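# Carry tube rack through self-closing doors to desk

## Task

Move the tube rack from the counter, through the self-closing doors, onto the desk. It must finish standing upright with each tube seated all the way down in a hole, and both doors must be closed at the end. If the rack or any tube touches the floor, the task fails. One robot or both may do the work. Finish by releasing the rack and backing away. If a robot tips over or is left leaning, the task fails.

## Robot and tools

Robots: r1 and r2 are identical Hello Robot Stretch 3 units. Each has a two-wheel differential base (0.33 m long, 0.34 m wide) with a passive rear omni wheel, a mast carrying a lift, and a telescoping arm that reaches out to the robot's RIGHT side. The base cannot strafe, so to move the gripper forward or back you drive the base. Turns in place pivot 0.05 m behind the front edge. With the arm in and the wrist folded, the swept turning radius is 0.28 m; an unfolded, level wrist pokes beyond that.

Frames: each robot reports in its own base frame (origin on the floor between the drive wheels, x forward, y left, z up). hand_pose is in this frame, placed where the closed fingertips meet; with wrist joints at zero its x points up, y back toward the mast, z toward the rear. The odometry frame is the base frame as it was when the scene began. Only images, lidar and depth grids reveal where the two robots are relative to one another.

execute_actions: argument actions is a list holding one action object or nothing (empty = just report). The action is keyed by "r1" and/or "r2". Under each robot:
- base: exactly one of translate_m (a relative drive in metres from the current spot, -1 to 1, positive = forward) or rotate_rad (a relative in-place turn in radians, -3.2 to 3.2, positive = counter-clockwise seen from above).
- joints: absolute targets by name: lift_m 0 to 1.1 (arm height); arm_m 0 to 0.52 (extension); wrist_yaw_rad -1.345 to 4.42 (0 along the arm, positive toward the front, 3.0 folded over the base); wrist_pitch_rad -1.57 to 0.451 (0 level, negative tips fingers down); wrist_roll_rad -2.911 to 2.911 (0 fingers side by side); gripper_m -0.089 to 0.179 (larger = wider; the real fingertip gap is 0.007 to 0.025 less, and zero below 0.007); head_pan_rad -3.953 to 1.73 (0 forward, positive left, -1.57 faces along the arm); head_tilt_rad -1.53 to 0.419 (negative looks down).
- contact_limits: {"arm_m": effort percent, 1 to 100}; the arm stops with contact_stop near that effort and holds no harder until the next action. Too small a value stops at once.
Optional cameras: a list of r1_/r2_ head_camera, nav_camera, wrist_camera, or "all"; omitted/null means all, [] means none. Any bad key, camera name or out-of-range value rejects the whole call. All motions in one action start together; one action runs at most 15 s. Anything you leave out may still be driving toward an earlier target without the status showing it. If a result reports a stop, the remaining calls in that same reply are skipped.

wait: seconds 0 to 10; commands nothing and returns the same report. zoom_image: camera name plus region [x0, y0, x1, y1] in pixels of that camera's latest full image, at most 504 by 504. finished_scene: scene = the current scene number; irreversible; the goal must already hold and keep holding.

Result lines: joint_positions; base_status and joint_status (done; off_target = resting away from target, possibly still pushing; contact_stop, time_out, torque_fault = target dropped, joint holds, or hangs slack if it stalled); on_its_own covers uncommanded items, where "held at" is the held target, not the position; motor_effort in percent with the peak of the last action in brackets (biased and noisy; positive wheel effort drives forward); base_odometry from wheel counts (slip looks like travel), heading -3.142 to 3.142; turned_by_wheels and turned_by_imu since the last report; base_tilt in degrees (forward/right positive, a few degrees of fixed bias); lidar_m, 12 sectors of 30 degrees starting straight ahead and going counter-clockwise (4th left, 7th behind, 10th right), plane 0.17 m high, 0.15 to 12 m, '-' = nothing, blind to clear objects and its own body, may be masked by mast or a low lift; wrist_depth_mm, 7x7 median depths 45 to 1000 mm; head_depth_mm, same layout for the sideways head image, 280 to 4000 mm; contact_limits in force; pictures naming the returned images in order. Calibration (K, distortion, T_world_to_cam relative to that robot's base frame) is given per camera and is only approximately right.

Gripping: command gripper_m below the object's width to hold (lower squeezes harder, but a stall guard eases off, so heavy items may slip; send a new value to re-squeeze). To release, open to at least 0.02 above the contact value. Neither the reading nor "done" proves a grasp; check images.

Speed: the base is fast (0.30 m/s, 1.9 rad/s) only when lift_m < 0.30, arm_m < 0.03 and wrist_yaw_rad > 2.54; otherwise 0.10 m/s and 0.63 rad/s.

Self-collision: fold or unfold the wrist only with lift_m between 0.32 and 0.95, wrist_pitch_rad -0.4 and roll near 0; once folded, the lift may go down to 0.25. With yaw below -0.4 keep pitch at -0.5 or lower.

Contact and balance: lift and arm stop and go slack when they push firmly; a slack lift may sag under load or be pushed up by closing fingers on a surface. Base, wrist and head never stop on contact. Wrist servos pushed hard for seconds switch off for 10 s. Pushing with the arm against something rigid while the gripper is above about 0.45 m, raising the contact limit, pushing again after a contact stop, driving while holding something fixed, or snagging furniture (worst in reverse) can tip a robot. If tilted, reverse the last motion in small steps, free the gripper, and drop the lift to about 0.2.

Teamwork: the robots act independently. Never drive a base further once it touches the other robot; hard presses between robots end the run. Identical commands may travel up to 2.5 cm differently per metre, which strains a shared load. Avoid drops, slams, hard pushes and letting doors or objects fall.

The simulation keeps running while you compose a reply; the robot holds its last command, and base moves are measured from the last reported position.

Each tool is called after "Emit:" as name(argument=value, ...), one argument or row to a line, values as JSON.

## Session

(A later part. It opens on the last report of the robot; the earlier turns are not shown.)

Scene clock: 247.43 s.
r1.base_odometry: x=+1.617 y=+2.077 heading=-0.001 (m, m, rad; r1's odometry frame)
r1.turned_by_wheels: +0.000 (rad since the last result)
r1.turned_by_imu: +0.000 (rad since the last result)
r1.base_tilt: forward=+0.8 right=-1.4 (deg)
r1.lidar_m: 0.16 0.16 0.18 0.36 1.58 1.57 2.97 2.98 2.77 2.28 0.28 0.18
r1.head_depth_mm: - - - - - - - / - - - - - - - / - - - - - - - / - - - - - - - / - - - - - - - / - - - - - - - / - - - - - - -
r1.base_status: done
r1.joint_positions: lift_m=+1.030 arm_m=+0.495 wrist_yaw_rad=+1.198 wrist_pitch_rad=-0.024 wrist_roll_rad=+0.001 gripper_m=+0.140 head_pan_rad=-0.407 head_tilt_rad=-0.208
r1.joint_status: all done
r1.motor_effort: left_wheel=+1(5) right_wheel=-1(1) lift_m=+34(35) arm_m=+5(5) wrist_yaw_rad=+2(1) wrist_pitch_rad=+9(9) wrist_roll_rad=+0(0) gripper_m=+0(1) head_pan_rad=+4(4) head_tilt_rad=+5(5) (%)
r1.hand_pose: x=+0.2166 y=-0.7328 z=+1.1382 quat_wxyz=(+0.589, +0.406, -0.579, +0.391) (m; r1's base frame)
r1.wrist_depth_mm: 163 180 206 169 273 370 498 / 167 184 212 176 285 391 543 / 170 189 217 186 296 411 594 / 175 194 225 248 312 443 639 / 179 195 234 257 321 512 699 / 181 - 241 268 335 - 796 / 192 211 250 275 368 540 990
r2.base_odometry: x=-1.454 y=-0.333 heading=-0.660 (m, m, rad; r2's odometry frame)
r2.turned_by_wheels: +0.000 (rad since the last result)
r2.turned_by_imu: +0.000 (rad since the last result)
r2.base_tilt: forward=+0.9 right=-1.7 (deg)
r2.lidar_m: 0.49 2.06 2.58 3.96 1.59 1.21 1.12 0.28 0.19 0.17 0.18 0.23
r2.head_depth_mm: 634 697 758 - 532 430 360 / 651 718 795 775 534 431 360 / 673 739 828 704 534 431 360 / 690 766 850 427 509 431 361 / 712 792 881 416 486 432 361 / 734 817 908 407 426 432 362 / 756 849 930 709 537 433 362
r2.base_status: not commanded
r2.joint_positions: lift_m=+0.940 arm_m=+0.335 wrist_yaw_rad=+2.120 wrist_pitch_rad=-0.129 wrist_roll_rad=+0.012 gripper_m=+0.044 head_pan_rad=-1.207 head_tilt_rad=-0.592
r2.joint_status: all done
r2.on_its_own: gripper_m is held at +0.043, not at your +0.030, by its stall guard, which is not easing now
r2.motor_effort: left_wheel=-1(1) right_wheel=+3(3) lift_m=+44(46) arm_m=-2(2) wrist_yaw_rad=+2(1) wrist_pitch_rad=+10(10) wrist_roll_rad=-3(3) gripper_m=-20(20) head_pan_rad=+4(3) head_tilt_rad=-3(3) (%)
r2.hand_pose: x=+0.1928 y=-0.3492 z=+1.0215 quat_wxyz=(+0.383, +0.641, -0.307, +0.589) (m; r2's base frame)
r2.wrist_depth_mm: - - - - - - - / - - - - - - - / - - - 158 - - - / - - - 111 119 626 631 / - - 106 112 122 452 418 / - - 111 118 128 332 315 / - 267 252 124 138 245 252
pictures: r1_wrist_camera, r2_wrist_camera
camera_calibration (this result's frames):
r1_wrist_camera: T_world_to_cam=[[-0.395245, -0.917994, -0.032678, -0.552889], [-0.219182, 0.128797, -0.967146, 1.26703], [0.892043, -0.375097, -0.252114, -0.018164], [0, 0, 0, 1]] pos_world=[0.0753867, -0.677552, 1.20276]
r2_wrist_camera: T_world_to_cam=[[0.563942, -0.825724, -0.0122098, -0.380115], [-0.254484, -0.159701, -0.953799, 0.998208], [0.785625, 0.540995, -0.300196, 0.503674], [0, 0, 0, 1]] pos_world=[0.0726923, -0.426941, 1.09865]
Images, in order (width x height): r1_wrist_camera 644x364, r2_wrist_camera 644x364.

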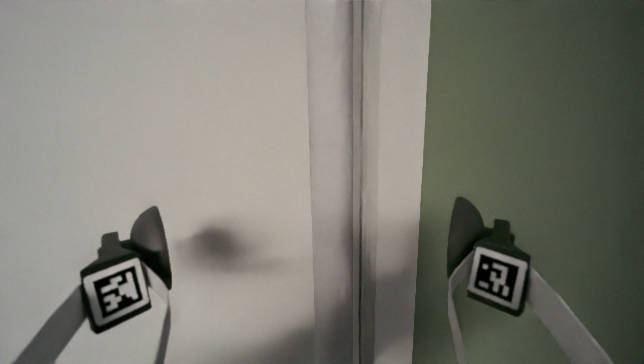

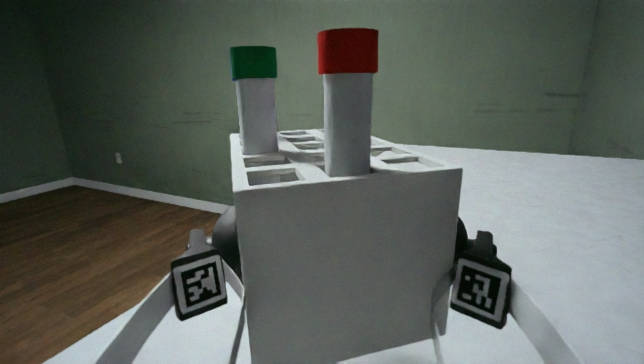

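Emit:
execute_actions(
  actions=[
    {"r2":{"joints":{"arm_m":0.0}},"r1":{"base":{"translate_m":0.03},"joints":{"arm_m":0.505}}},
  ],
  cameras=["r1_wrist_camera"],
)

Emit:
execute_actions(
  actions=[
    {"r2":{"base":{"translate_m":0.3}},"r1":{"joints":{"gripper_m":-0.035}}},
  ],
  cameras=["r1_wrist_camera","r2_nav_camera","r2_wrist_camera"],
)

Scene clock: 253.87 s.
r1.base_odometry: x=+1.647 y=+2.077 heading=-0.001 (m, m, rad; r1's odometry frame)
r1.turned_by_wheels: +0.000 (rad since the last result)
r1.turned_by_imu: -0.001 (rad since the last result)
r1.base_tilt: forward=+0.8 right=-1.4 (deg)
r1.lidar_m: - - 0.15 0.30 1.64 1.59 2.99 3.02 2.76 2.47 0.23 0.15
r1.head_depth_mm: - - - - - - - / - - - - - - - / - - - - - - - / - - - - - - - / - - - - - - - / - - - - - - - / - - - - - - -
r1.base_status: done
r1.joint_positions: lift_m=+1.030 arm_m=+0.505 wrist_yaw_rad=+1.198 wrist_pitch_rad=-0.024 wrist_roll_rad=+0.001 gripper_m=+0.140 head_pan_rad=-0.407 head_tilt_rad=-0.208
r1.joint_status: all done
r1.motor_effort: left_wheel=+1(5) right_wheel=-1(3) lift_m=+35(35) arm_m=+4(6) wrist_yaw_rad=+1(2) wrist_pitch_rad=+8(9) wrist_roll_rad=+0(0) gripper_m=+0(1) head_pan_rad=+5(5) head_tilt_rad=+5(5) (%)
r1.hand_pose: x=+0.2166 y=-0.7428 z=+1.1382 quat_wxyz=(+0.589, +0.406, -0.579, +0.391) (m; r1's base frame)
r1.wrist_depth_mm: 142 156 179 137 237 320 441 / 145 160 184 142 246 337 470 / 149 164 191 149 256 355 506 / 152 169 197 155 269 380 560 / 155 170 202 163 277 441 616 / 158 - 210 170 291 - 686 / 167 184 217 177 308 466 866
r2.base_odometry: x=-1.454 y=-0.333 heading=-0.660 (m, m, rad; r2's odometry frame)
r2.turned_by_wheels: +0.000 (rad since the last result)
r2.turned_by_imu: +0.000 (rad since the last result)
r2.base_tilt: forward=+1.0 right=-1.6 (deg)
r2.lidar_m: 0.50 2.06 2.58 3.96 1.60 1.21 1.12 0.28 0.19 0.17 0.18 0.23
r2.head_depth_mm: 637 696 772 701 533 - - / 651 718 798 704 534 443 360 / 671 741 824 705 536 431 369 / 691 765 860 708 535 431 - / 712 788 879 707 537 432 - / 735 818 910 710 537 433 366 / 758 848 927 711 537 433 366
r2.base_status: not commanded
r2.joint_positions: lift_m=+0.940 arm_m=+0.002 wrist_yaw_rad=+2.120 wrist_pitch_rad=-0.129 wrist_roll_rad=+0.012 gripper_m=+0.044 head_pan_rad=-1.207 head_tilt_rad=-0.592
r2.joint_status: all done
joint sent to its limit — the command would take r2.arm_m past its lower limit, so that joint was sent only as far as its limit.
r2.on_its_own: gripper_m is held at +0.043, not at your +0.030, by its stall guard, which is not easing now
r2.motor_effort: left_wheel=-2(1) right_wheel=+2(2) lift_m=+44(43) arm_m=-1(2) wrist_yaw_rad=-1(0) wrist_pitch_rad=+9(10) wrist_roll_rad=-3(3) gripper_m=-19(19) head_pan_rad=+2(3) head_tilt_rad=-3(3) (%)
r2.hand_pose: x=+0.1928 y=-0.0164 z=+1.0215 quat_wxyz=(+0.383, +0.641, -0.307, +0.589) (m; r2's base frame)
r2.wrist_depth_mm: - - - - - - - / - - - - - - - / - - - 157 - - - / - - - 112 118 - 625 / - - 106 112 122 813 423 / - - 111 117 128 348 316 / - - - 124 138 - 254
pictures: r1_wrist_camera
camera_calibration (this result's frames):
r1_wrist_camera: T_world_to_cam=[[-0.395241, -0.917996, -0.032678, -0.562073], [-0.219182, 0.128796, -0.967146, 1.26832], [0.892045, -0.375093, -0.252114, -0.0219141], [0, 0, 0, 1]] pos_world=[0.0753869, -0.687554, 1.20276]
Images, in order (width x height): r1_wrist_camera 644x364.

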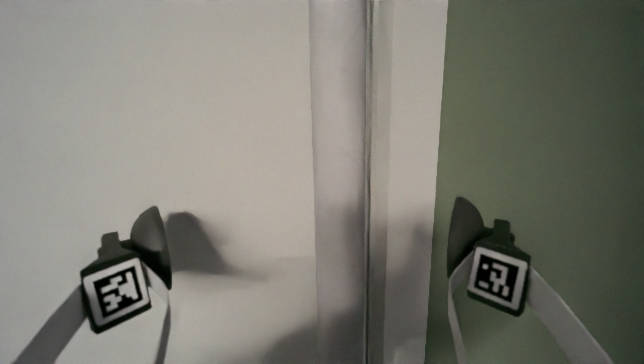

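Scene clock: 257.87 s.
r1.base_odometry: x=+1.647 y=+2.077 heading=-0.002 (m, m, rad; r1's odometry frame)
r1.turned_by_wheels: +0.000 (rad since the last result)
r1.turned_by_imu: -0.002 (rad since the last result)
r1.base_tilt: forward=+0.8 right=-1.4 (deg)
r1.lidar_m: - - 0.15 0.30 1.64 1.78 2.99 3.00 2.76 2.47 0.23 0.15
r1.head_depth_mm: - - - - - - - / - - - - - - - / - - - - - - - / - - - - - - - / - - - - - - - / - - - - - - - / - - - - - - -
r1.base_status: not commanded
r1.joint_positions: lift_m=+1.030 arm_m=+0.505 wrist_yaw_rad=+1.148 wrist_pitch_rad=-0.024 wrist_roll_rad=+0.001 gripper_m=-0.025 head_pan_rad=-0.407 head_tilt_rad=-0.208
r1.joint_status: gripper_m off_target (ended at -0.025, target -0.035)
r1.on_its_own: wrist_yaw_rad is held at +1.149, not at your +1.200, by its stall guard, which is not easing now; gripper_m is held at -0.026, not at your -0.035, by its stall guard, which is still easing
r1.motor_effort: left_wheel=-4(7) right_wheel=+7(9) lift_m=+35(35) arm_m=+0(4) wrist_yaw_rad=+1(29) wrist_pitch_rad=+9(8) wrist_roll_rad=+0(0) gripper_m=-17(100) head_pan_rad=+4(4) head_tilt_rad=+5(6) (%)
r1.hand_pose: x=+0.2117 y=-0.7547 z=+1.1382 quat_wxyz=(+0.598, +0.391, -0.589, +0.377) (m; r1's base frame)
r1.wrist_depth_mm: 145 161 186 138 255 362 524 / 148 164 192 144 267 382 577 / 152 169 197 151 299 406 631 / 155 172 204 157 313 429 708 / 159 178 203 157 339 461 762 / 162 183 204 166 373 501 884 / 167 186 227 215 327 544 -
r2.base_odometry: x=-1.217 y=-0.517 heading=-0.661 (m, m, rad; r2's odometry frame)
r2.turned_by_wheels: -0.001 (rad since the last result)
r2.turned_by_imu: -0.286 (rad since the last result)
r2.base_tilt: forward=+1.0 right=-1.7 (deg)
r2.lidar_m: 0.28 1.78 1.91 2.85 3.82 1.77 1.39 0.44 0.21 0.17 0.17 0.18
r2.head_depth_mm: 651 720 807 702 534 - - / 650 720 807 704 533 443 360 / 652 721 807 706 535 431 369 / 652 722 806 706 536 431 - / 651 717 806 707 536 432 - / 650 721 804 709 538 432 366 / 651 721 804 711 538 433 367
r2.base_status: translate_m off_target (by the wheels' count: +0.2998 of +0.3000)
r2.joint_positions: lift_m=+0.940 arm_m=+0.002 wrist_yaw_rad=+2.120 wrist_pitch_rad=-0.129 wrist_roll_rad=+0.012 gripper_m=+0.044 head_pan_rad=-1.207 head_tilt_rad=-0.592
r2.joint_status: not commanded
r2.on_its_own: gripper_m is held at +0.043, not at your +0.030, by its stall guard, which is not easing now; right_wheel is at rest, and its effort (+44) is outside its rest range (-18 to +18)
r2.motor_effort: left_wheel=+6(10) right_wheel=+44(49) lift_m=+44(44) arm_m=-2(2) wrist_yaw_rad=+0(0) wrist_pitch_rad=+10(10) wrist_roll_rad=-3(3) gripper_m=-20(20) head_pan_rad=+4(3) head_tilt_rad=-3(3) (%)
r2.hand_pose: x=+0.1928 y=-0.0164 z=+1.0215 quat_wxyz=(+0.383, +0.641, -0.307, +0.589) (m; r2's base frame)
r2.wrist_depth_mm: - - - - - - - / - - - - - - - / - - - 157 - - - / - - - 111 118 636 637 / - - 106 112 122 458 421 / - - 111 118 128 337 318 / - - - 124 138 247 253
pictures: r1_wrist_camera, r2_nav_camera (sideways: a quarter turn counterclockwise sets it upright), r2_wrist_camera
camera_calibration (this result's frames):
r1_wrist_camera: T_world_to_cam=[[-0.440185, -0.897314, -0.0326219, -0.549927], [-0.212378, 0.139346, -0.967201, 1.27542], [0.872429, -0.418819, -0.251908, -0.0511016], [0, 0, 0, 1]] pos_world=[0.0733845, -0.692585, 1.20278]
r2_nav_camera: T_world_to_cam=[[0.203596, -0.51027, 0.835567, -1.05138], [-0.934757, -0.35512, 0.0108974, 0.0491844], [0.291166, -0.783271, -0.54928, 0.672481], [0, 0, 0, 1]] pos_world=[0.064229, 0.00771221, 1.24734]
r2_wrist_camera: T_world_to_cam=[[0.563942, -0.825724, -0.0122098, -0.105331], [-0.254484, -0.159701, -0.953799, 1.05135], [0.785625, 0.540995, -0.300196, 0.323642], [0, 0, 0, 1]] pos_world=[0.0726923, -0.0941607, 1.09865]
Images, in order (width x height): r1_wrist_camera 644x364, r2_nav_camera 672x504, r2_wrist_camera 644x364.

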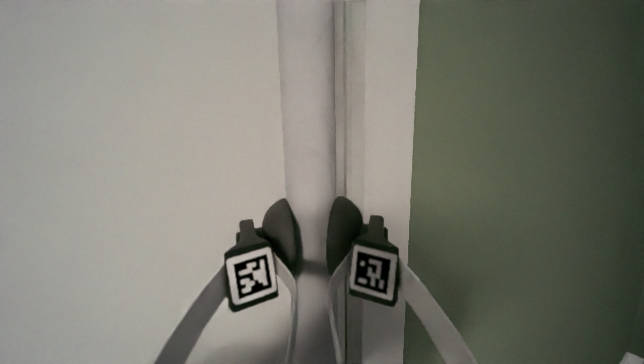

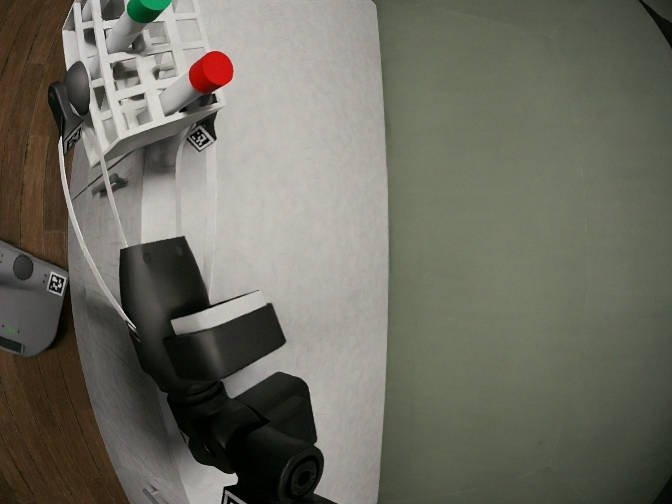

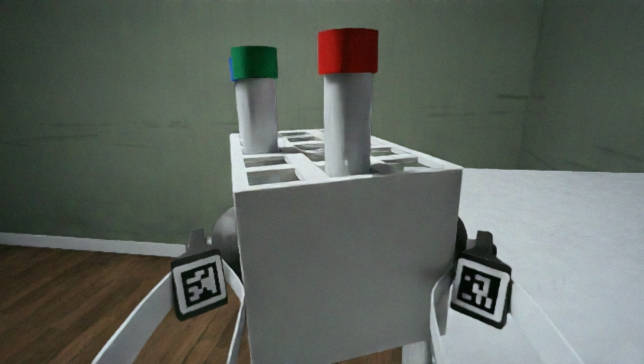

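Emit:
execute_actions(
  actions=[
    {"r2":{"base":{"translate_m":-0.12},"joints":{"head_pan_rad":0,"head_tilt_rad":-0.7}},"r1":{"base":{"translate_m":-0.13},"joints":{"arm_m":0.5,"wrist_yaw_rad":1.15}}},
  ],
  cameras=["r1_wrist_camera","r2_nav_camera"],
)

Scene clock: 262.80 s.
r1.base_odometry: x=+1.517 y=+2.077 heading=-0.001 (m, m, rad; r1's odometry frame)
r1.turned_by_wheels: +0.000 (rad since the last result)
r1.turned_by_imu: -0.001 (rad since the last result)
r1.base_tilt: forward=+0.9 right=-1.4 (deg)
r1.lidar_m: 0.25 0.25 0.31 0.59 1.59 1.57 2.88 2.89 2.78 2.50 0.37 0.26
r1.head_depth_mm: - - - 286 299 317 337 / - - - - 285 296 316 / - - - - - 285 296 / - - - - - - 284 / - - - - - - - / - - - - - - - / - - - - - - -
r1.base_status: done
r1.joint_positions: lift_m=+1.030 arm_m=+0.500 wrist_yaw_rad=+1.109 wrist_pitch_rad=-0.023 wrist_roll_rad=+0.001 gripper_m=-0.022 head_pan_rad=-0.407 head_tilt_rad=-0.208
r1.joint_status: wrist_yaw_rad off_target (ended at +1.109, target +1.150); the others done
r1.on_its_own: wrist_yaw_rad is held at +1.106, not at your +1.150, by its stall guard, which is not easing now; gripper_m is held at -0.023, not at your -0.035, by its stall guard, which is not easing now
r1.motor_effort: left_wheel=+3(5) right_wheel=-3(15) lift_m=+35(35) arm_m=-7(9) wrist_yaw_rad=-2(23) wrist_pitch_rad=+9(9) wrist_roll_rad=+0(0) gripper_m=-17(20) head_pan_rad=+4(4) head_tilt_rad=+5(6) (%)
r1.hand_pose: x=+0.2074 y=-0.7594 z=+1.1384 quat_wxyz=(+0.606, +0.379, -0.597, +0.365) (m; r1's base frame)
r1.wrist_depth_mm: 156 170 192 143 485 658 - / 160 174 197 148 509 709 - / 164 179 204 156 534 737 - / 168 184 210 227 555 811 - / 172 190 211 161 607 857 - / 177 195 215 173 676 930 - / 182 199 236 187 616 - -
r2.base_odometry: x=-1.312 y=-0.444 heading=-0.661 (m, m, rad; r2's odometry frame)
r2.turned_by_wheels: +0.000 (rad since the last result)
r2.turned_by_imu: +0.000 (rad since the last result)
r2.base_tilt: forward=+1.0 right=-1.7 (deg)
r2.lidar_m: 0.36 1.89 2.04 3.05 3.54 1.57 1.28 0.56 0.27 0.22 0.22 0.23
r2.head_depth_mm: 1124 1178 812 603 480 408 446 / 1314 1407 816 605 496 - 574 / 1593 1750 817 606 528 - - / 1721 1919 821 706 323 - - / 1642 1845 1959 2028 307 314 1146 / 1588 1770 2004 2104 1673 1311 1174 / 1533 1706 1925 2065 1661 1379 1174
r2.base_status: done
r2.joint_positions: lift_m=+0.940 arm_m=+0.002 wrist_yaw_rad=+2.120 wrist_pitch_rad=-0.129 wrist_roll_rad=+0.012 gripper_m=+0.044 head_pan_rad=-0.007 head_tilt_rad=-0.691
r2.joint_status: all done
r2.on_its_own: gripper_m is held at +0.043, not at your +0.030, by its stall guard, which is not easing now
r2.motor_effort: left_wheel=+1(5) right_wheel=-1(37) lift_m=+44(44) arm_m=-2(2) wrist_yaw_rad=+0(0) wrist_pitch_rad=+10(9) wrist_roll_rad=-3(3) gripper_m=-20(20) head_pan_rad=+1(31) head_tilt_rad=-3(11) (%)
r2.hand_pose: x=+0.1928 y=-0.0164 z=+1.0215 quat_wxyz=(+0.383, +0.641, -0.307, +0.589) (m; r2's base frame)
r2.wrist_depth_mm: - - - - - - - / - - - - - - - / - - - 158 - - - / - - - 111 118 633 638 / - - 106 112 122 454 422 / - - 111 117 128 334 317 / - - - 125 139 269 254
pictures: r1_wrist_camera, r2_nav_camera (sideways: a quarter turn counterclockwise sets it upright)
camera_calibration (this result's frames):
r1_wrist_camera: T_world_to_cam=[[-0.475359, -0.879186, -0.0326473, -0.53488], [-0.206106, 0.14736, -0.96737, 1.28029], [0.855309, -0.45312, -0.251255, -0.072467], [0, 0, 0, 1]] pos_world=[0.0715982, -0.691759, 1.20285]
r2_nav_camera: T_world_to_cam=[[0.628986, 0.00415737, 0.777406, -0.978153], [-0.00689974, -0.999916, 0.0109298, 0.0434838], [0.777386, -0.0122386, -0.628904, 0.773102], [0, 0, 0, 1]] pos_world=[0.0145459, 0.0570083, 1.24615]
Images, in order (width x height): r1_wrist_camera 644x364, r2_nav_camera 672x504.

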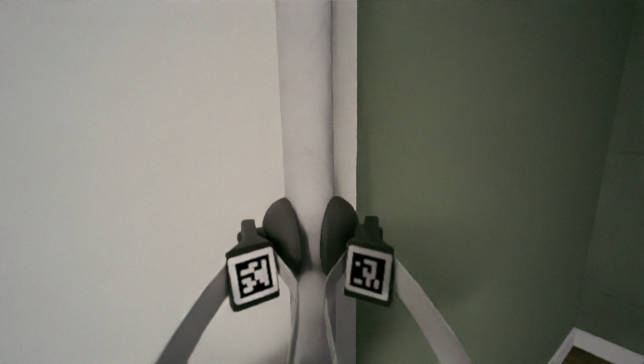

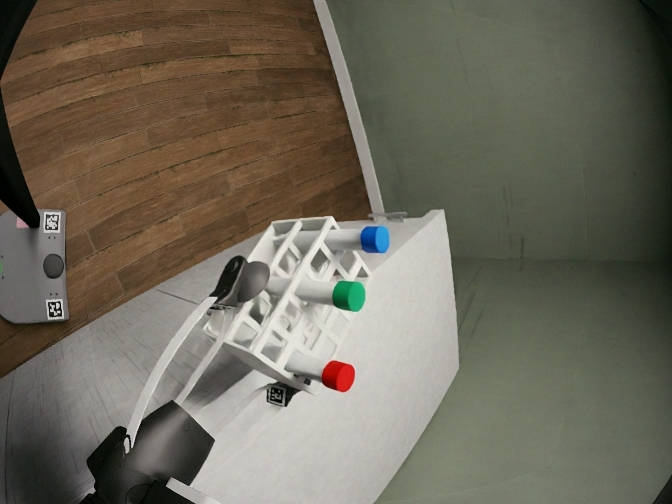

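Emit:
execute_actions(
  actions=[
    {"r2":{"base":{"rotate_rad":0.4}},"r1":{"base":{"translate_m":-0.15},"joints":{"arm_m":0.49,"wrist_yaw_rad":1.2}}},
  ],
  cameras=["r1_wrist_camera","r2_nav_camera"],
)

Scene clock: 269.33 s.
r1.base_odometry: x=+1.367 y=+2.077 heading=-0.001 (m, m, rad; r1's odometry frame)
r1.turned_by_wheels: +0.000 (rad since the last result)
r1.turned_by_imu: -0.002 (rad since the last result)
r1.base_tilt: forward=+0.7 right=-1.4 (deg)
r1.lidar_m: 0.39 0.39 0.49 0.93 1.44 1.93 2.73 2.74 2.81 2.52 0.72 0.45
r1.head_depth_mm: 501 526 559 590 627 671 718 / 464 488 512 540 573 605 643 / 433 453 473 499 525 553 585 / 405 421 441 461 484 508 537 / 381 396 412 429 449 471 493 / 359 372 387 402 420 437 458 / 340 351 365 378 393 409 427
r1.base_status: done
r1.joint_positions: lift_m=+1.030 arm_m=+0.490 wrist_yaw_rad=+1.197 wrist_pitch_rad=-0.022 wrist_roll_rad=+0.001 gripper_m=-0.023 head_pan_rad=-0.407 head_tilt_rad=-0.208
r1.joint_status: all done
r1.on_its_own: gripper_m is held at -0.023, not at your -0.035, by its stall guard, which is not easing now
r1.motor_effort: left_wheel=+1(13) right_wheel=+0(11) lift_m=+35(34) arm_m=-5(15) wrist_yaw_rad=+2(56) wrist_pitch_rad=+8(9) wrist_roll_rad=+0(0) gripper_m=-11(22) head_pan_rad=+5(4) head_tilt_rad=+5(5) (%)
r1.hand_pose: x=+0.2166 y=-0.7286 z=+1.1386 quat_wxyz=(+0.589, +0.405, -0.580, +0.392) (m; r1's base frame)
r1.wrist_depth_mm: 343 386 427 522 628 787 - / 354 394 439 538 641 844 - / 361 405 447 553 687 892 - / 369 419 467 568 716 957 - / 375 429 485 - 758 - - / 386 441 495 608 826 - - / 392 450 542 636 803 - -
r2.base_odometry: x=-1.312 y=-0.444 heading=-0.261 (m, m, rad; r2's odometry frame)
r2.turned_by_wheels: +0.400 (rad since the last result)
r2.turned_by_imu: +0.394 (rad since the last result)
r2.base_tilt: forward=+0.9 right=-1.7 (deg)
r2.lidar_m: 0.87 1.95 2.64 3.91 1.81 1.31 0.81 0.30 0.22 0.22 0.22 0.31
r2.head_depth_mm: 1581 1789 812 678 716 656 692 / 1583 1781 2007 1939 1166 - 1101 / 1590 1794 2047 2074 1699 - - / 1591 1798 2057 2087 323 - - / 1594 1802 2057 2091 307 314 1145 / 1599 1806 2075 2106 1657 1311 1170 / 1609 1807 2071 2094 1674 1379 1170
r2.base_status: done
r2.joint_positions: lift_m=+0.940 arm_m=+0.002 wrist_yaw_rad=+2.120 wrist_pitch_rad=-0.129 wrist_roll_rad=+0.012 gripper_m=+0.044 head_pan_rad=-0.007 head_tilt_rad=-0.691
r2.joint_status: not commanded
r2.on_its_own: gripper_m is held at +0.043, not at your +0.030, by its stall guard, which is not easing now
r2.motor_effort: left_wheel=-2(5) right_wheel=+2(5) lift_m=+44(43) arm_m=-2(2) wrist_yaw_rad=+0(0) wrist_pitch_rad=+10(10) wrist_roll_rad=-3(3) gripper_m=-20(19) head_pan_rad=+2(3) head_tilt_rad=-3(3) (%)
r2.hand_pose: x=+0.1928 y=-0.0164 z=+1.0215 quat_wxyz=(+0.383, +0.641, -0.307, +0.589) (m; r2's base frame)
r2.wrist_depth_mm: - - - - - - - / - - - - - - - / - - - 157 - - - / - - - 111 119 - - / - - 106 112 123 - 674 / - - 111 117 128 - 630 / - - - 124 138 - 518
pictures: r1_wrist_camera, r2_nav_camera (sideways: a quarter turn counterclockwise sets it upright)
camera_calibration (this result's frames):
r1_wrist_camera: T_world_to_cam=[[-0.395817, -0.917748, -0.0326785, -0.54876], [-0.217471, 0.128247, -0.967605, 1.2667], [0.892208, -0.375888, -0.250346, -0.0191017], [0, 0, 0, 1]] pos_world=[0.0753035, -0.673253, 1.20295]
r2_nav_camera: T_world_to_cam=[[0.629009, 0.004169, 0.777387, -0.978129], [-0.00688067, -0.999917, 0.0109298, 0.0434837], [0.777368, -0.0122239, -0.628927, 0.773132], [0, 0, 0, 1]] pos_world=[0.0145432, 0.0570085, 1.24615]
Images, in order (width x height): r1_wrist_camera 644x364, r2_nav_camera 672x504.

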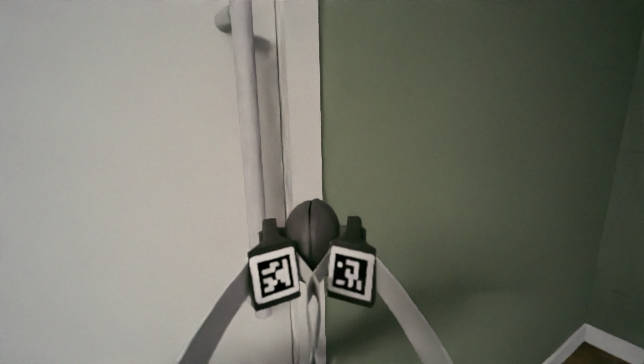

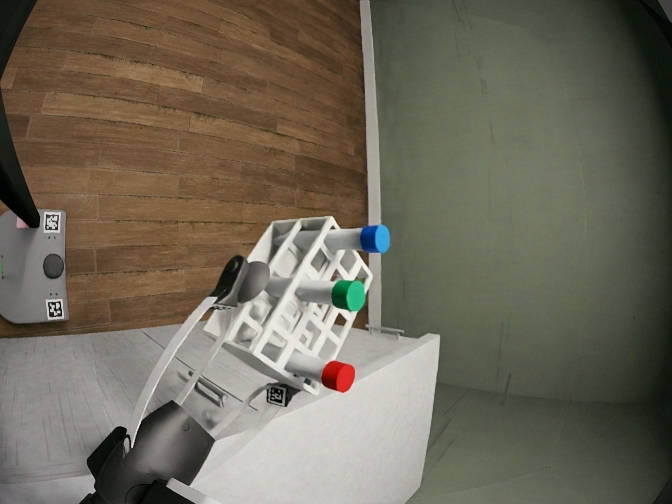

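Emit:
execute_actions(
  actions=[
    {"r2":{"base":{"translate_m":0.5}},"r1":{"base":{"translate_m":0.24},"joints":{"arm_m":0.505,"gripper_m":0.14}}},
  ],
  cameras=["r1_wrist_camera","r2_nav_camera"],
)

Scene clock: 279.10 s.
r1.base_odometry: x=+1.607 y=+2.077 heading=-0.001 (m, m, rad; r1's odometry frame)
r1.turned_by_wheels: +0.000 (rad since the last result)
r1.turned_by_imu: -0.001 (rad since the last result)
r1.base_tilt: forward=+0.8 right=-1.6 (deg)
r1.lidar_m: 0.17 0.16 0.19 0.39 1.62 1.97 2.96 2.97 2.76 2.41 0.30 0.19
r1.head_depth_mm: - - - - - - - / - - - - - - - / - - - - - - - / - - - - - - - / - - - - - - - / - - - - - - - / - - - - - - -
r1.base_status: done
r1.joint_positions: lift_m=+1.030 arm_m=+0.505 wrist_yaw_rad=+1.197 wrist_pitch_rad=-0.022 wrist_roll_rad=+0.001 gripper_m=+0.140 head_pan_rad=-0.407 head_tilt_rad=-0.208
r1.joint_status: all done
r1.motor_effort: left_wheel=+1(5) right_wheel=-1(2) lift_m=+34(35) arm_m=+5(6) wrist_yaw_rad=+2(2) wrist_pitch_rad=+8(8) wrist_roll_rad=+0(0) gripper_m=+0(82) head_pan_rad=+5(4) head_tilt_rad=+5(5) (%)
r1.hand_pose: x=+0.2166 y=-0.7429 z=+1.1386 quat_wxyz=(+0.589, +0.405, -0.580, +0.392) (m; r1's base frame)
r1.wrist_depth_mm: 171 189 216 175 306 385 529 / 175 194 223 245 321 409 568 / 180 199 230 252 333 433 612 / 184 203 237 262 350 465 677 / 187 206 245 271 350 536 745 / 190 - 253 280 379 - 833 / 202 222 263 300 400 567 -
r2.base_odometry: x=-0.829 y=-0.573 heading=-0.261 (m, m, rad; r2's odometry frame)
r2.turned_by_wheels: +0.000 (rad since the last result)
r2.turned_by_imu: +0.002 (rad since the last result)
r2.base_tilt: forward=+0.9 right=-1.7 (deg)
r2.lidar_m: 1.39 1.44 1.95 3.93 2.53 1.83 0.82 0.31 0.23 0.22 0.23 0.32
r2.head_depth_mm: 1148 1293 1476 1708 1647 1299 714 / 1150 1297 1479 1726 1701 - 1166 / 1153 1308 1487 1727 1692 - - / 1158 1307 1494 1750 323 - - / 1162 1299 1495 1749 304 314 1145 / 1165 1309 1501 1766 1655 1313 1173 / 1170 1317 1508 1764 1668 1381 1174
r2.base_status: done
r2.joint_positions: lift_m=+0.940 arm_m=+0.002 wrist_yaw_rad=+2.120 wrist_pitch_rad=-0.129 wrist_roll_rad=+0.012 gripper_m=+0.044 head_pan_rad=-0.007 head_tilt_rad=-0.691
r2.joint_status: not commanded
r2.on_its_own: gripper_m is held at +0.043, not at your +0.030, by its stall guard, which is not easing now
r2.motor_effort: left_wheel=-2(3) right_wheel=+2(7) lift_m=+43(44) arm_m=-2(2) wrist_yaw_rad=+0(1) wrist_pitch_rad=+9(9) wrist_roll_rad=-3(3) gripper_m=-19(20) head_pan_rad=+1(2) head_tilt_rad=-3(3) (%)
r2.hand_pose: x=+0.1928 y=-0.0164 z=+1.0215 quat_wxyz=(+0.383, +0.641, -0.307, +0.589) (m; r2's base frame)
r2.wrist_depth_mm: - - - - - - 989 / - - - - - - 982 / - - - 158 - - - / - - - 111 119 - - / - - 106 112 123 - - / - - 111 118 128 - - / - - - 124 138 - -
pictures: r1_wrist_camera, r2_nav_camera (sideways: a quarter turn counterclockwise sets it upright)
camera_calibration (this result's frames):
r1_wrist_camera: T_world_to_cam=[[-0.395766, -0.91777, -0.0326783, -0.561927], [-0.217478, 0.128235, -0.967605, 1.26853], [0.892229, -0.375838, -0.250346, -0.0244568], [0, 0, 0, 1]] pos_world=[0.0753056, -0.687581, 1.20295]
r2_nav_camera: T_world_to_cam=[[0.629025, 0.00416909, 0.777374, -0.978112], [-0.00688011, -0.999917, 0.0109298, 0.0434837], [0.777355, -0.0122235, -0.628944, 0.773153], [0, 0, 0, 1]] pos_world=[0.014542, 0.0570085, 1.24615]
Images, in order (width x height): r1_wrist_camera 644x364, r2_nav_camera 672x504.

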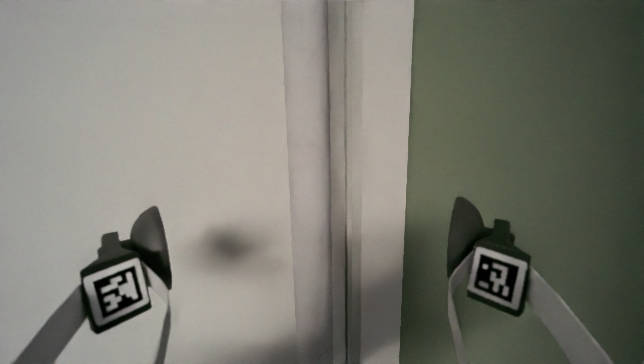

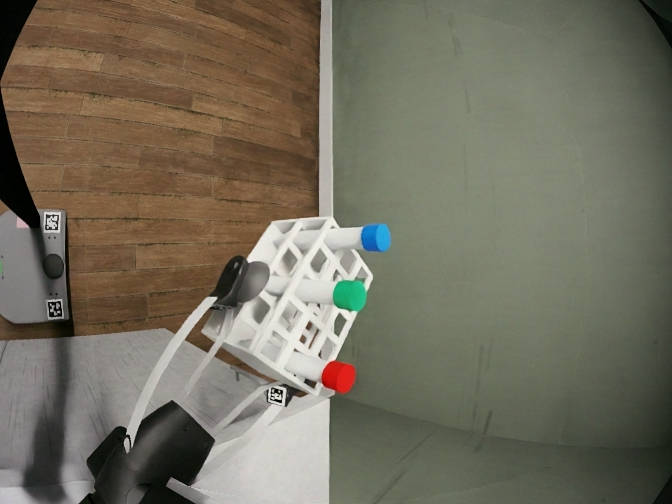

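Emit:
execute_actions(
  actions=[
    {"r2":{"base":{"translate_m":0.35},"joints":{"head_pan_rad":1.2,"head_tilt_rad":-0.3}},"r1":{"base":{"translate_m":0.05}}},
  ],
  cameras=["r1_wrist_camera","r2_nav_camera"],
)

Emit:
execute_actions(
  actions=[
    {"r1":{"joints":{"gripper_m":-0.04}}},
  ],
  cameras=["r1_wrist_camera"],
)

Emit:
execute_actions(
  actions=[
    {"r1":{"base":{"translate_m":-0.1},"joints":{"arm_m":0.51,"wrist_yaw_rad":1.12}}},
  ],
  cameras=["r1_wrist_camera"],
)

Scene clock: 288.27 s.
r1.base_odometry: x=+1.657 y=+2.077 heading=-0.002 (m, m, rad; r1's odometry frame)
r1.turned_by_wheels: -0.001 (rad since the last result)
r1.turned_by_imu: -0.005 (rad since the last result)
r1.base_tilt: forward=+0.6 right=-1.4 (deg)
r1.lidar_m: - - 0.15 0.27 1.72 1.98 3.00 3.01 2.75 2.40 0.22 0.15
r1.head_depth_mm: - - - - - - - / - - - - - - - / - - - - - - - / - - - - - - - / - - - - - - - / - - - - - - - / - - - - - - -
r1.base_status: done
r1.joint_positions: lift_m=+1.030 arm_m=+0.505 wrist_yaw_rad=+1.203 wrist_pitch_rad=-0.023 wrist_roll_rad=+0.001 gripper_m=+0.140 head_pan_rad=-0.407 head_tilt_rad=-0.208
r1.joint_status: not commanded
r1.on_its_own: right_wheel is at rest, and its effort (+25) is outside its rest range (-18 to +18)
r1.motor_effort: left_wheel=-17(19) right_wheel=+25(26) lift_m=+35(35) arm_m=+5(4) wrist_yaw_rad=-2(3) wrist_pitch_rad=+8(8) wrist_roll_rad=+0(0) gripper_m=+0(1) head_pan_rad=+4(4) head_tilt_rad=+5(5) (%)
r1.hand_pose: x=+0.2171 y=-0.7417 z=+1.1383 quat_wxyz=(+0.588, +0.407, -0.578, +0.393) (m; r1's base frame)
r1.wrist_depth_mm: 137 150 173 132 229 308 426 / 140 154 179 138 240 326 452 / 144 159 184 143 248 346 493 / 147 163 189 150 258 369 531 / 150 172 196 158 268 423 585 / 152 182 203 167 283 - 664 / - 178 210 233 297 444 844
r2.base_odometry: x=-0.490 y=-0.663 heading=-0.261 (m, m, rad; r2's odometry frame)
r2.turned_by_wheels: +0.000 (rad since the last result)
r2.turned_by_imu: +0.001 (rad since the last result)
r2.base_tilt: forward=+1.1 right=-1.7 (deg)
r2.lidar_m: 1.04 1.08 1.46 3.90 3.04 2.19 0.84 0.32 0.23 0.23 0.87 1.09
r2.head_depth_mm: 1457 1500 1539 1594 1633 1689 1495 / 1728 1798 1864 1924 1988 1868 1496 / 2129 2210 2305 2425 2455 1936 1495 / 2756 2891 3087 3251 2699 1932 1493 / 3493 3736 3929 - 2740 1922 1489 / 3445 3620 3846 3981 2709 1928 1494 / 3321 3505 3712 3816 2712 1924 1491
r2.base_status: done
r2.joint_positions: lift_m=+0.940 arm_m=+0.002 wrist_yaw_rad=+2.120 wrist_pitch_rad=-0.129 wrist_roll_rad=+0.012 gripper_m=+0.044 head_pan_rad=+1.193 head_tilt_rad=-0.310
r2.joint_status: all done
r2.on_its_own: gripper_m is held at +0.043, not at your +0.030, by its stall guard, which is not easing now
r2.motor_effort: left_wheel=-2(3) right_wheel=+2(6) lift_m=+43(43) arm_m=-2(3) wrist_yaw_rad=+0(0) wrist_pitch_rad=+10(10) wrist_roll_rad=-3(3) gripper_m=-19(19) head_pan_rad=+2(31) head_tilt_rad=+3(24) (%)
r2.hand_pose: x=+0.1928 y=-0.0164 z=+1.0215 quat_wxyz=(+0.383, +0.641, -0.307, +0.589) (m; r2's base frame)
r2.wrist_depth_mm: - - - - 906 800 702 / - - - - 965 827 728 / - - - 158 938 884 753 / - - - 111 119 897 779 / - - 106 112 122 907 815 / - - 111 118 128 909 820 / - - - 124 138 - 873
pictures: r1_wrist_camera, r2_nav_camera (sideways: a quarter turn counterclockwise sets it upright)
camera_calibration (this result's frames):
r1_wrist_camera: T_world_to_cam=[[-0.390873, -0.919866, -0.0326386, -0.563232], [-0.21922, 0.127474, -0.967312, 1.26765], [0.893958, -0.370941, -0.251479, -0.0199148], [0, 0, 0, 1]] pos_world=[0.0755457, -0.687078, 1.20282]
r2_nav_camera: T_world_to_cam=[[0.100652, 0.276862, 0.955624, -1.20739], [0.927924, -0.37263, 0.0102234, 0.0386956], [0.358924, 0.885717, -0.294412, 0.340414], [0, 0, 0, 1]] pos_world=[-0.0365641, 0.0471872, 1.25363]
Images, in order (width x height): r1_wrist_camera 644x364, r2_nav_camera 672x504.

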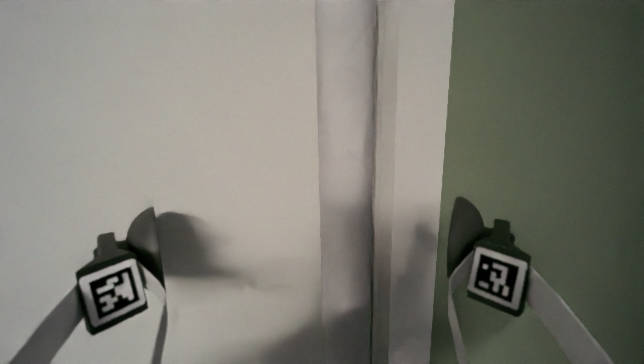

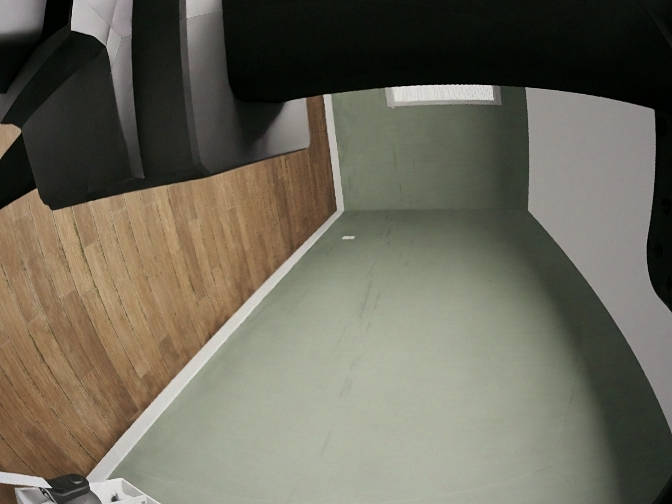

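Scene clock: 291.00 s.
r1.base_odometry: x=+1.657 y=+2.077 heading=-0.001 (m, m, rad; r1's odometry frame)
r1.turned_by_wheels: +0.001 (rad since the last result)
r1.turned_by_imu: -0.002 (rad since the last result)
r1.base_tilt: forward=+0.7 right=-1.4 (deg)
r1.lidar_m: - - 0.15 0.27 1.73 1.98 3.00 3.02 2.76 2.46 0.22 0.15
r1.head_depth_mm: - - - - - - - / - - - - - - - / - - - - - - - / - - - - - - - / - - - - - - - / - - - - - - - / - - - - - - -
r1.base_status: not commanded
r1.joint_positions: lift_m=+1.030 arm_m=+0.505 wrist_yaw_rad=+1.139 wrist_pitch_rad=-0.021 wrist_roll_rad=+0.001 gripper_m=-0.036 head_pan_rad=-0.407 head_tilt_rad=-0.208
r1.joint_status: gripper_m off_target (ended at -0.036, target -0.040)
r1.on_its_own: wrist_yaw_rad is held at +1.143, not at your +1.200, by its stall guard, which is not easing now
r1.motor_effort: left_wheel=+1(17) right_wheel=-1(25) lift_m=+35(34) arm_m=-1(5) wrist_yaw_rad=+3(33) wrist_pitch_rad=+7(9) wrist_roll_rad=+0(0) gripper_m=-22(98) head_pan_rad=+4(4) head_tilt_rad=+5(5) (%)
r1.hand_pose: x=+0.2108 y=-0.7571 z=+1.1389 quat_wxyz=(+0.600, +0.388, -0.591, +0.375) (m; r1's base frame)
r1.wrist_depth_mm: 139 155 180 130 248 358 542 / 143 159 186 136 260 377 574 / 145 163 192 143 271 402 633 / 149 167 197 148 307 430 702 / 153 171 196 149 335 461 795 / 156 176 197 158 366 494 908 / 161 178 220 170 320 536 -
r2.base_odometry: x=-0.490 y=-0.663 heading=-0.261 (m, m, rad; r2's odometry frame)
r2.turned_by_wheels: +0.000 (rad since the last result)
r2.turned_by_imu: +0.000 (rad since the last result)
r2.base_tilt: forward=+1.0 right=-1.6 (deg)
r2.lidar_m: 1.05 1.08 1.47 3.88 3.03 2.20 0.84 0.32 0.23 0.23 0.87 1.09
r2.head_depth_mm: 1457 1494 1550 1590 1639 1686 1491 / 1726 1787 1860 1917 1993 1869 1492 / 2125 2223 2320 2397 2422 1932 1496 / 2761 2928 3112 3225 2717 1915 1498 / 3481 3705 3965 - 2716 1927 1496 / 3413 3625 3823 - 2700 1917 1492 / 3361 3494 3714 3893 2720 1926 1490
r2.base_status: not commanded
r2.joint_positions: lift_m=+0.940 arm_m=+0.002 wrist_yaw_rad=+2.120 wrist_pitch_rad=-0.129 wrist_roll_rad=+0.012 gripper_m=+0.044 head_pan_rad=+1.193 head_tilt_rad=-0.310
r2.joint_status: not commanded
r2.on_its_own: gripper_m is held at +0.043, not at your +0.030, by its stall guard, which is not easing now
r2.motor_effort: left_wheel=-2(2) right_wheel=+3(2) lift_m=+44(44) arm_m=-2(2) wrist_yaw_rad=+1(0) wrist_pitch_rad=+10(9) wrist_roll_rad=-3(3) gripper_m=-20(19) head_pan_rad=+3(1) head_tilt_rad=+3(3) (%)
r2.hand_pose: x=+0.1928 y=-0.0164 z=+1.0215 quat_wxyz=(+0.383, +0.641, -0.307, +0.589) (m; r2's base frame)
r2.wrist_depth_mm: - - - - 895 797 708 / - - - - 965 835 748 / - - - 158 964 850 756 / - - - 111 118 886 791 / - - 106 112 122 915 818 / - - 111 118 128 930 834 / - - - 124 138 - 880
pictures: r1_wrist_camera
camera_calibration (this result's frames):
r1_wrist_camera: T_world_to_cam=[[-0.448774, -0.89305, -0.0326201, -0.547421], [-0.208515, 0.140138, -0.967927, 1.27688], [0.868978, -0.427579, -0.249104, -0.0601824], [0, 0, 0, 1]] pos_world=[0.072878, -0.693546, 1.20308]
Images, in order (width x height): r1_wrist_camera 644x364.

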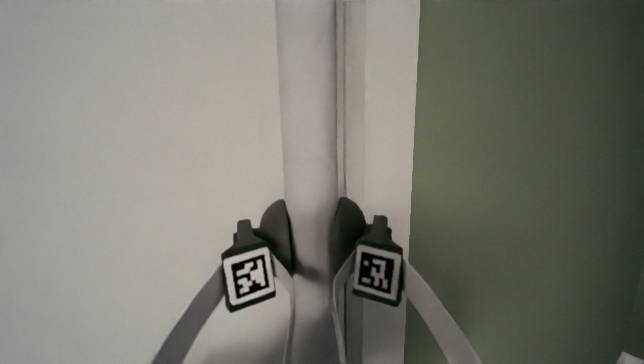

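Scene clock: 293.00 s.
r1.base_odometry: x=+1.557 y=+2.077 heading=-0.001 (m, m, rad; r1's odometry frame)
r1.turned_by_wheels: +0.000 (rad since the last result)
r1.turned_by_imu: -0.001 (rad since the last result)
r1.base_tilt: forward=+0.7 right=-1.4 (deg)
r1.lidar_m: 0.21 0.21 0.26 0.50 1.60 1.95 2.92 2.93 2.78 2.49 0.33 0.23
r1.head_depth_mm: - - - - - - 291 / - - - - - - - / - - - - - - - / - - - - - - - / - - - - - - - / - - - - - - - / - - - - - - -
r1.base_status: done
r1.joint_positions: lift_m=+1.030 arm_m=+0.510 wrist_yaw_rad=+1.123 wrist_pitch_rad=-0.021 wrist_roll_rad=+0.001 gripper_m=-0.027 head_pan_rad=-0.407 head_tilt_rad=-0.208
r1.joint_status: all done
r1.on_its_own: gripper_m is held at -0.028, not at your -0.040, by its stall guard, which is still easing
r1.motor_effort: left_wheel=+2(6) right_wheel=-3(11) lift_m=+35(35) arm_m=+4(5) wrist_yaw_rad=-3(14) wrist_pitch_rad=+8(8) wrist_roll_rad=+0(0) gripper_m=-19(27) head_pan_rad=+4(5) head_tilt_rad=+5(5) (%)
r1.hand_pose: x=+0.2091 y=-0.7653 z=+1.1389 quat_wxyz=(+0.602, +0.383, -0.594, +0.370) (m; r1's base frame)
r1.wrist_depth_mm: 147 161 183 131 420 572 895 / 150 165 187 136 444 605 963 / 153 170 193 141 461 643 - / 158 174 199 147 481 684 - / 162 178 200 149 525 738 - / 165 184 - 157 586 791 - / 171 186 224 168 534 879 -
r2.base_odometry: x=-0.490 y=-0.663 heading=-0.261 (m, m, rad; r2's odometry frame)
r2.turned_by_wheels: +0.000 (rad since the last result)
r2.turned_by_imu: +0.000 (rad since the last result)
r2.base_tilt: forward=+0.9 right=-1.7 (deg)
r2.lidar_m: 1.04 1.08 1.47 3.89 2.91 2.20 0.84 0.32 0.23 0.23 0.87 1.09
r2.head_depth_mm: 1448 1501 1543 1585 1641 1689 1497 / 1733 1795 1840 1909 1978 1879 1496 / 2127 2217 2306 2393 2426 1934 1484 / 2753 2876 3099 3237 2723 1918 1493 / 3506 3712 3966 - 2712 1925 1490 / 3434 3631 3891 - 2701 1924 1483 / 3313 3532 3711 3848 2727 1918 1488
r2.base_status: not commanded
r2.joint_positions: lift_m=+0.940 arm_m=+0.002 wrist_yaw_rad=+2.120 wrist_pitch_rad=-0.129 wrist_roll_rad=+0.012 gripper_m=+0.044 head_pan_rad=+1.193 head_tilt_rad=-0.310
r2.joint_status: not commanded
r2.on_its_own: gripper_m is held at +0.043, not at your +0.030, by its stall guard, which is not easing now
r2.motor_effort: left_wheel=-2(2) right_wheel=+2(2) lift_m=+43(44) arm_m=-3(3) wrist_yaw_rad=+0(0) wrist_pitch_rad=+10(10) wrist_roll_rad=-3(3) gripper_m=-20(20) head_pan_rad=+2(2) head_tilt_rad=+3(3) (%)
r2.hand_pose: x=+0.1928 y=-0.0164 z=+1.0215 quat_wxyz=(+0.383, +0.641, -0.307, +0.589) (m; r2's base frame)
r2.wrist_depth_mm: - - - - 919 813 709 / - - - - 966 836 732 / - - - 158 967 884 764 / - - - 111 119 908 806 / - - 106 111 123 907 809 / - - 111 118 128 926 833 / - - - 124 138 - 858
pictures: r1_wrist_camera
camera_calibration (this result's frames):
r1_wrist_camera: T_world_to_cam=[[-0.462281, -0.886134, -0.0326113, -0.547326], [-0.20661, 0.143404, -0.967857, 1.27963], [0.862327, -0.440684, -0.249377, -0.0705645], [0, 0, 0, 1]] pos_world=[0.0722149, -0.699604, 1.20305]
Images, in order (width x height): r1_wrist_camera 644x364.

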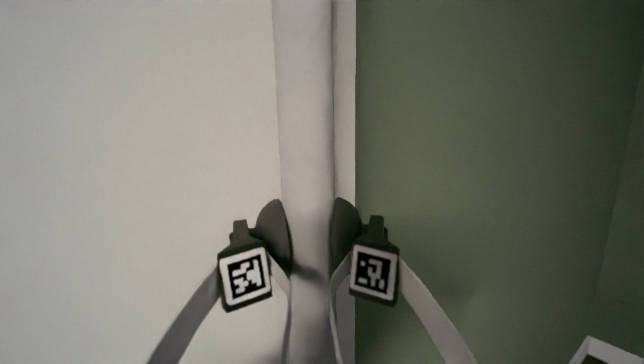

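Emit:
execute_actions(
  actions=[
    {"r1":{"base":{"translate_m":-0.1},"joints":{"arm_m":0.492,"wrist_yaw_rad":1.12,"gripper_m":-0.033}},"r2":{"base":{"rotate_rad":1.3},"joints":{"head_pan_rad":0,"head_tilt_rad":-0.4}}},
  ],
  cameras=["r1_wrist_camera","r2_nav_camera"],
)

Scene clock: 301.87 s.
r1.base_odometry: x=+1.457 y=+2.077 heading=-0.001 (m, m, rad; r1's odometry frame)
r1.turned_by_wheels: +0.000 (rad since the last result)
r1.turned_by_imu: -0.002 (rad since the last result)
r1.base_tilt: forward=+0.9 right=-1.4 (deg)
r1.lidar_m: 0.30 0.30 0.38 0.72 1.58 1.94 2.82 2.83 2.80 2.51 0.41 0.31
r1.head_depth_mm: 284 293 309 326 345 366 390 / - 284 296 311 329 348 370 / - - 286 299 315 332 352 / - - - 287 302 317 335 / - - - - 289 304 321 / - - - - 283 291 306 / - - - - - 284 294
r1.base_status: done
r1.joint_positions: lift_m=+1.030 arm_m=+0.492 wrist_yaw_rad=+1.076 wrist_pitch_rad=-0.021 wrist_roll_rad=+0.001 gripper_m=-0.020 head_pan_rad=-0.407 head_tilt_rad=-0.208
r1.joint_status: wrist_yaw_rad off_target (ended at +1.076, target +1.120); gripper_m off_target (ended at -0.020, target -0.033); the others done
r1.on_its_own: wrist_yaw_rad is held at +1.073, not at your +1.120, by its stall guard, which is not easing now; gripper_m is held at -0.021, not at your -0.033, by its stall guard, which is still easing
r1.motor_effort: left_wheel=+2(5) right_wheel=-2(12) lift_m=+34(35) arm_m=-6(13) wrist_yaw_rad=-2(32) wrist_pitch_rad=+8(8) wrist_roll_rad=+0(0) gripper_m=-9(73) head_pan_rad=+4(4) head_tilt_rad=+5(5) (%)
r1.hand_pose: x=+0.2036 y=-0.7589 z=+1.1389 quat_wxyz=(+0.611, +0.369, -0.603, +0.356) (m; r1's base frame)
r1.wrist_depth_mm: 152 165 184 131 616 878 - / 156 169 191 136 646 928 - / 160 174 197 142 669 962 - / 165 179 202 149 706 - - / 169 185 203 151 775 - - / 174 190 - 159 861 - - / 179 193 226 169 764 - -
r2.base_odometry: x=-0.490 y=-0.663 heading=+1.037 (m, m, rad; r2's odometry frame)
r2.turned_by_wheels: +1.298 (rad since the last result)
r2.turned_by_imu: +1.045 (rad since the last result)
r2.base_tilt: forward=+1.0 right=-1.6 (deg)
r2.lidar_m: 1.51 3.89 2.75 2.09 0.93 0.36 0.27 0.26 0.92 1.11 1.07 1.11
r2.head_depth_mm: 1271 1319 1380 1455 1514 1567 1382 / 1447 1518 1609 1684 1803 1741 1451 / 1688 1794 1900 2029 2123 1738 1433 / 2028 2183 2359 2541 2363 1737 1475 / 2559 2779 3079 3171 2335 1739 - / 3317 3586 3856 3539 2341 1809 - / 3280 3491 3724 3580 2340 1739 1388
r2.base_status: rotate_rad off_target (by the wheels' count: +1.2980 of +1.3000)
r2.joint_positions: lift_m=+0.940 arm_m=+0.002 wrist_yaw_rad=+2.120 wrist_pitch_rad=-0.130 wrist_roll_rad=+0.012 gripper_m=+0.044 head_pan_rad=+0.007 head_tilt_rad=-0.397
r2.joint_status: all done
r2.on_its_own: gripper_m is held at +0.043, not at your +0.030, by its stall guard, which is not easing now; left_wheel is at rest, and its effort (-55) is outside its rest range (-18 to +18)
r2.motor_effort: left_wheel=-55(55) right_wheel=+1(38) lift_m=+43(44) arm_m=-1(2) wrist_yaw_rad=+0(2) wrist_pitch_rad=+10(10) wrist_roll_rad=-3(3) gripper_m=-19(20) head_pan_rad=-2(32) head_tilt_rad=-1(11) (%)
r2.hand_pose: x=+0.1927 y=-0.0164 z=+1.0213 quat_wxyz=(+0.383, +0.642, -0.307, +0.589) (m; r2's base frame)
r2.wrist_depth_mm: - - - - - - - / - - - - - - - / - - - 159 - - - / - - - 111 119 - - / - - 106 112 123 - - / - - 111 118 128 - - / - - - 124 139 - -
pictures: r1_wrist_camera, r2_nav_camera (sideways: a quarter turn counterclockwise sets it upright)
camera_calibration (this result's frames):
r1_wrist_camera: T_world_to_cam=[[-0.504058, -0.863054, -0.0326074, -0.518189], [-0.199313, 0.152977, -0.967922, 1.28348], [0.840357, -0.48139, -0.249127, -0.0896465], [0, 0, 0, 1]] pos_world=[0.0699522, -0.686722, 1.20308]
r2_nav_camera: T_world_to_cam=[[0.376285, 0.0111138, 0.926437, -1.17096], [0.00363036, -0.999938, 0.010521, 0.0439476], [0.926497, -0.000595599, -0.376302, 0.443526], [0, 0, 0, 1]] pos_world=[0.0295313, 0.0572228, 1.25126]
Images, in order (width x height): r1_wrist_camera 644x364, r2_nav_camera 672x504.

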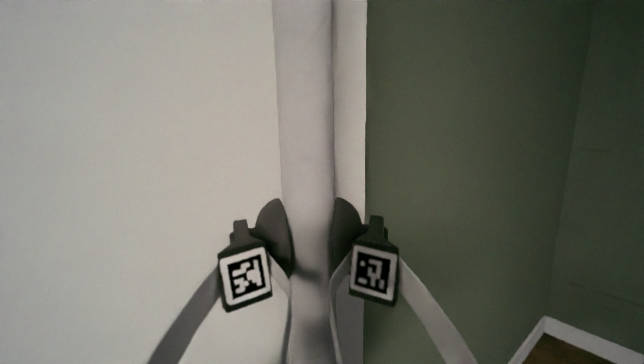

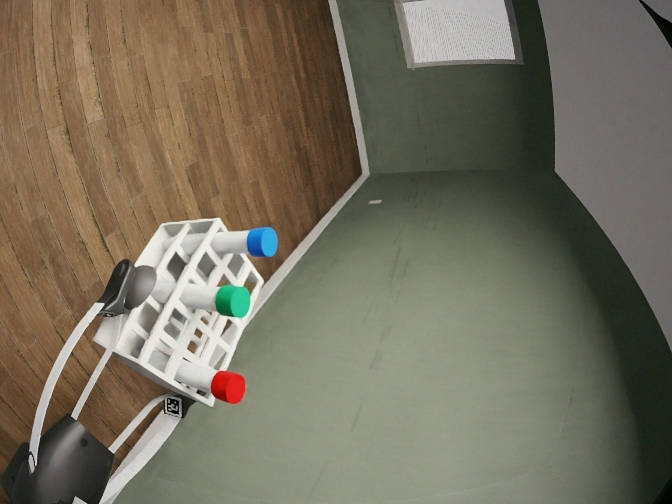

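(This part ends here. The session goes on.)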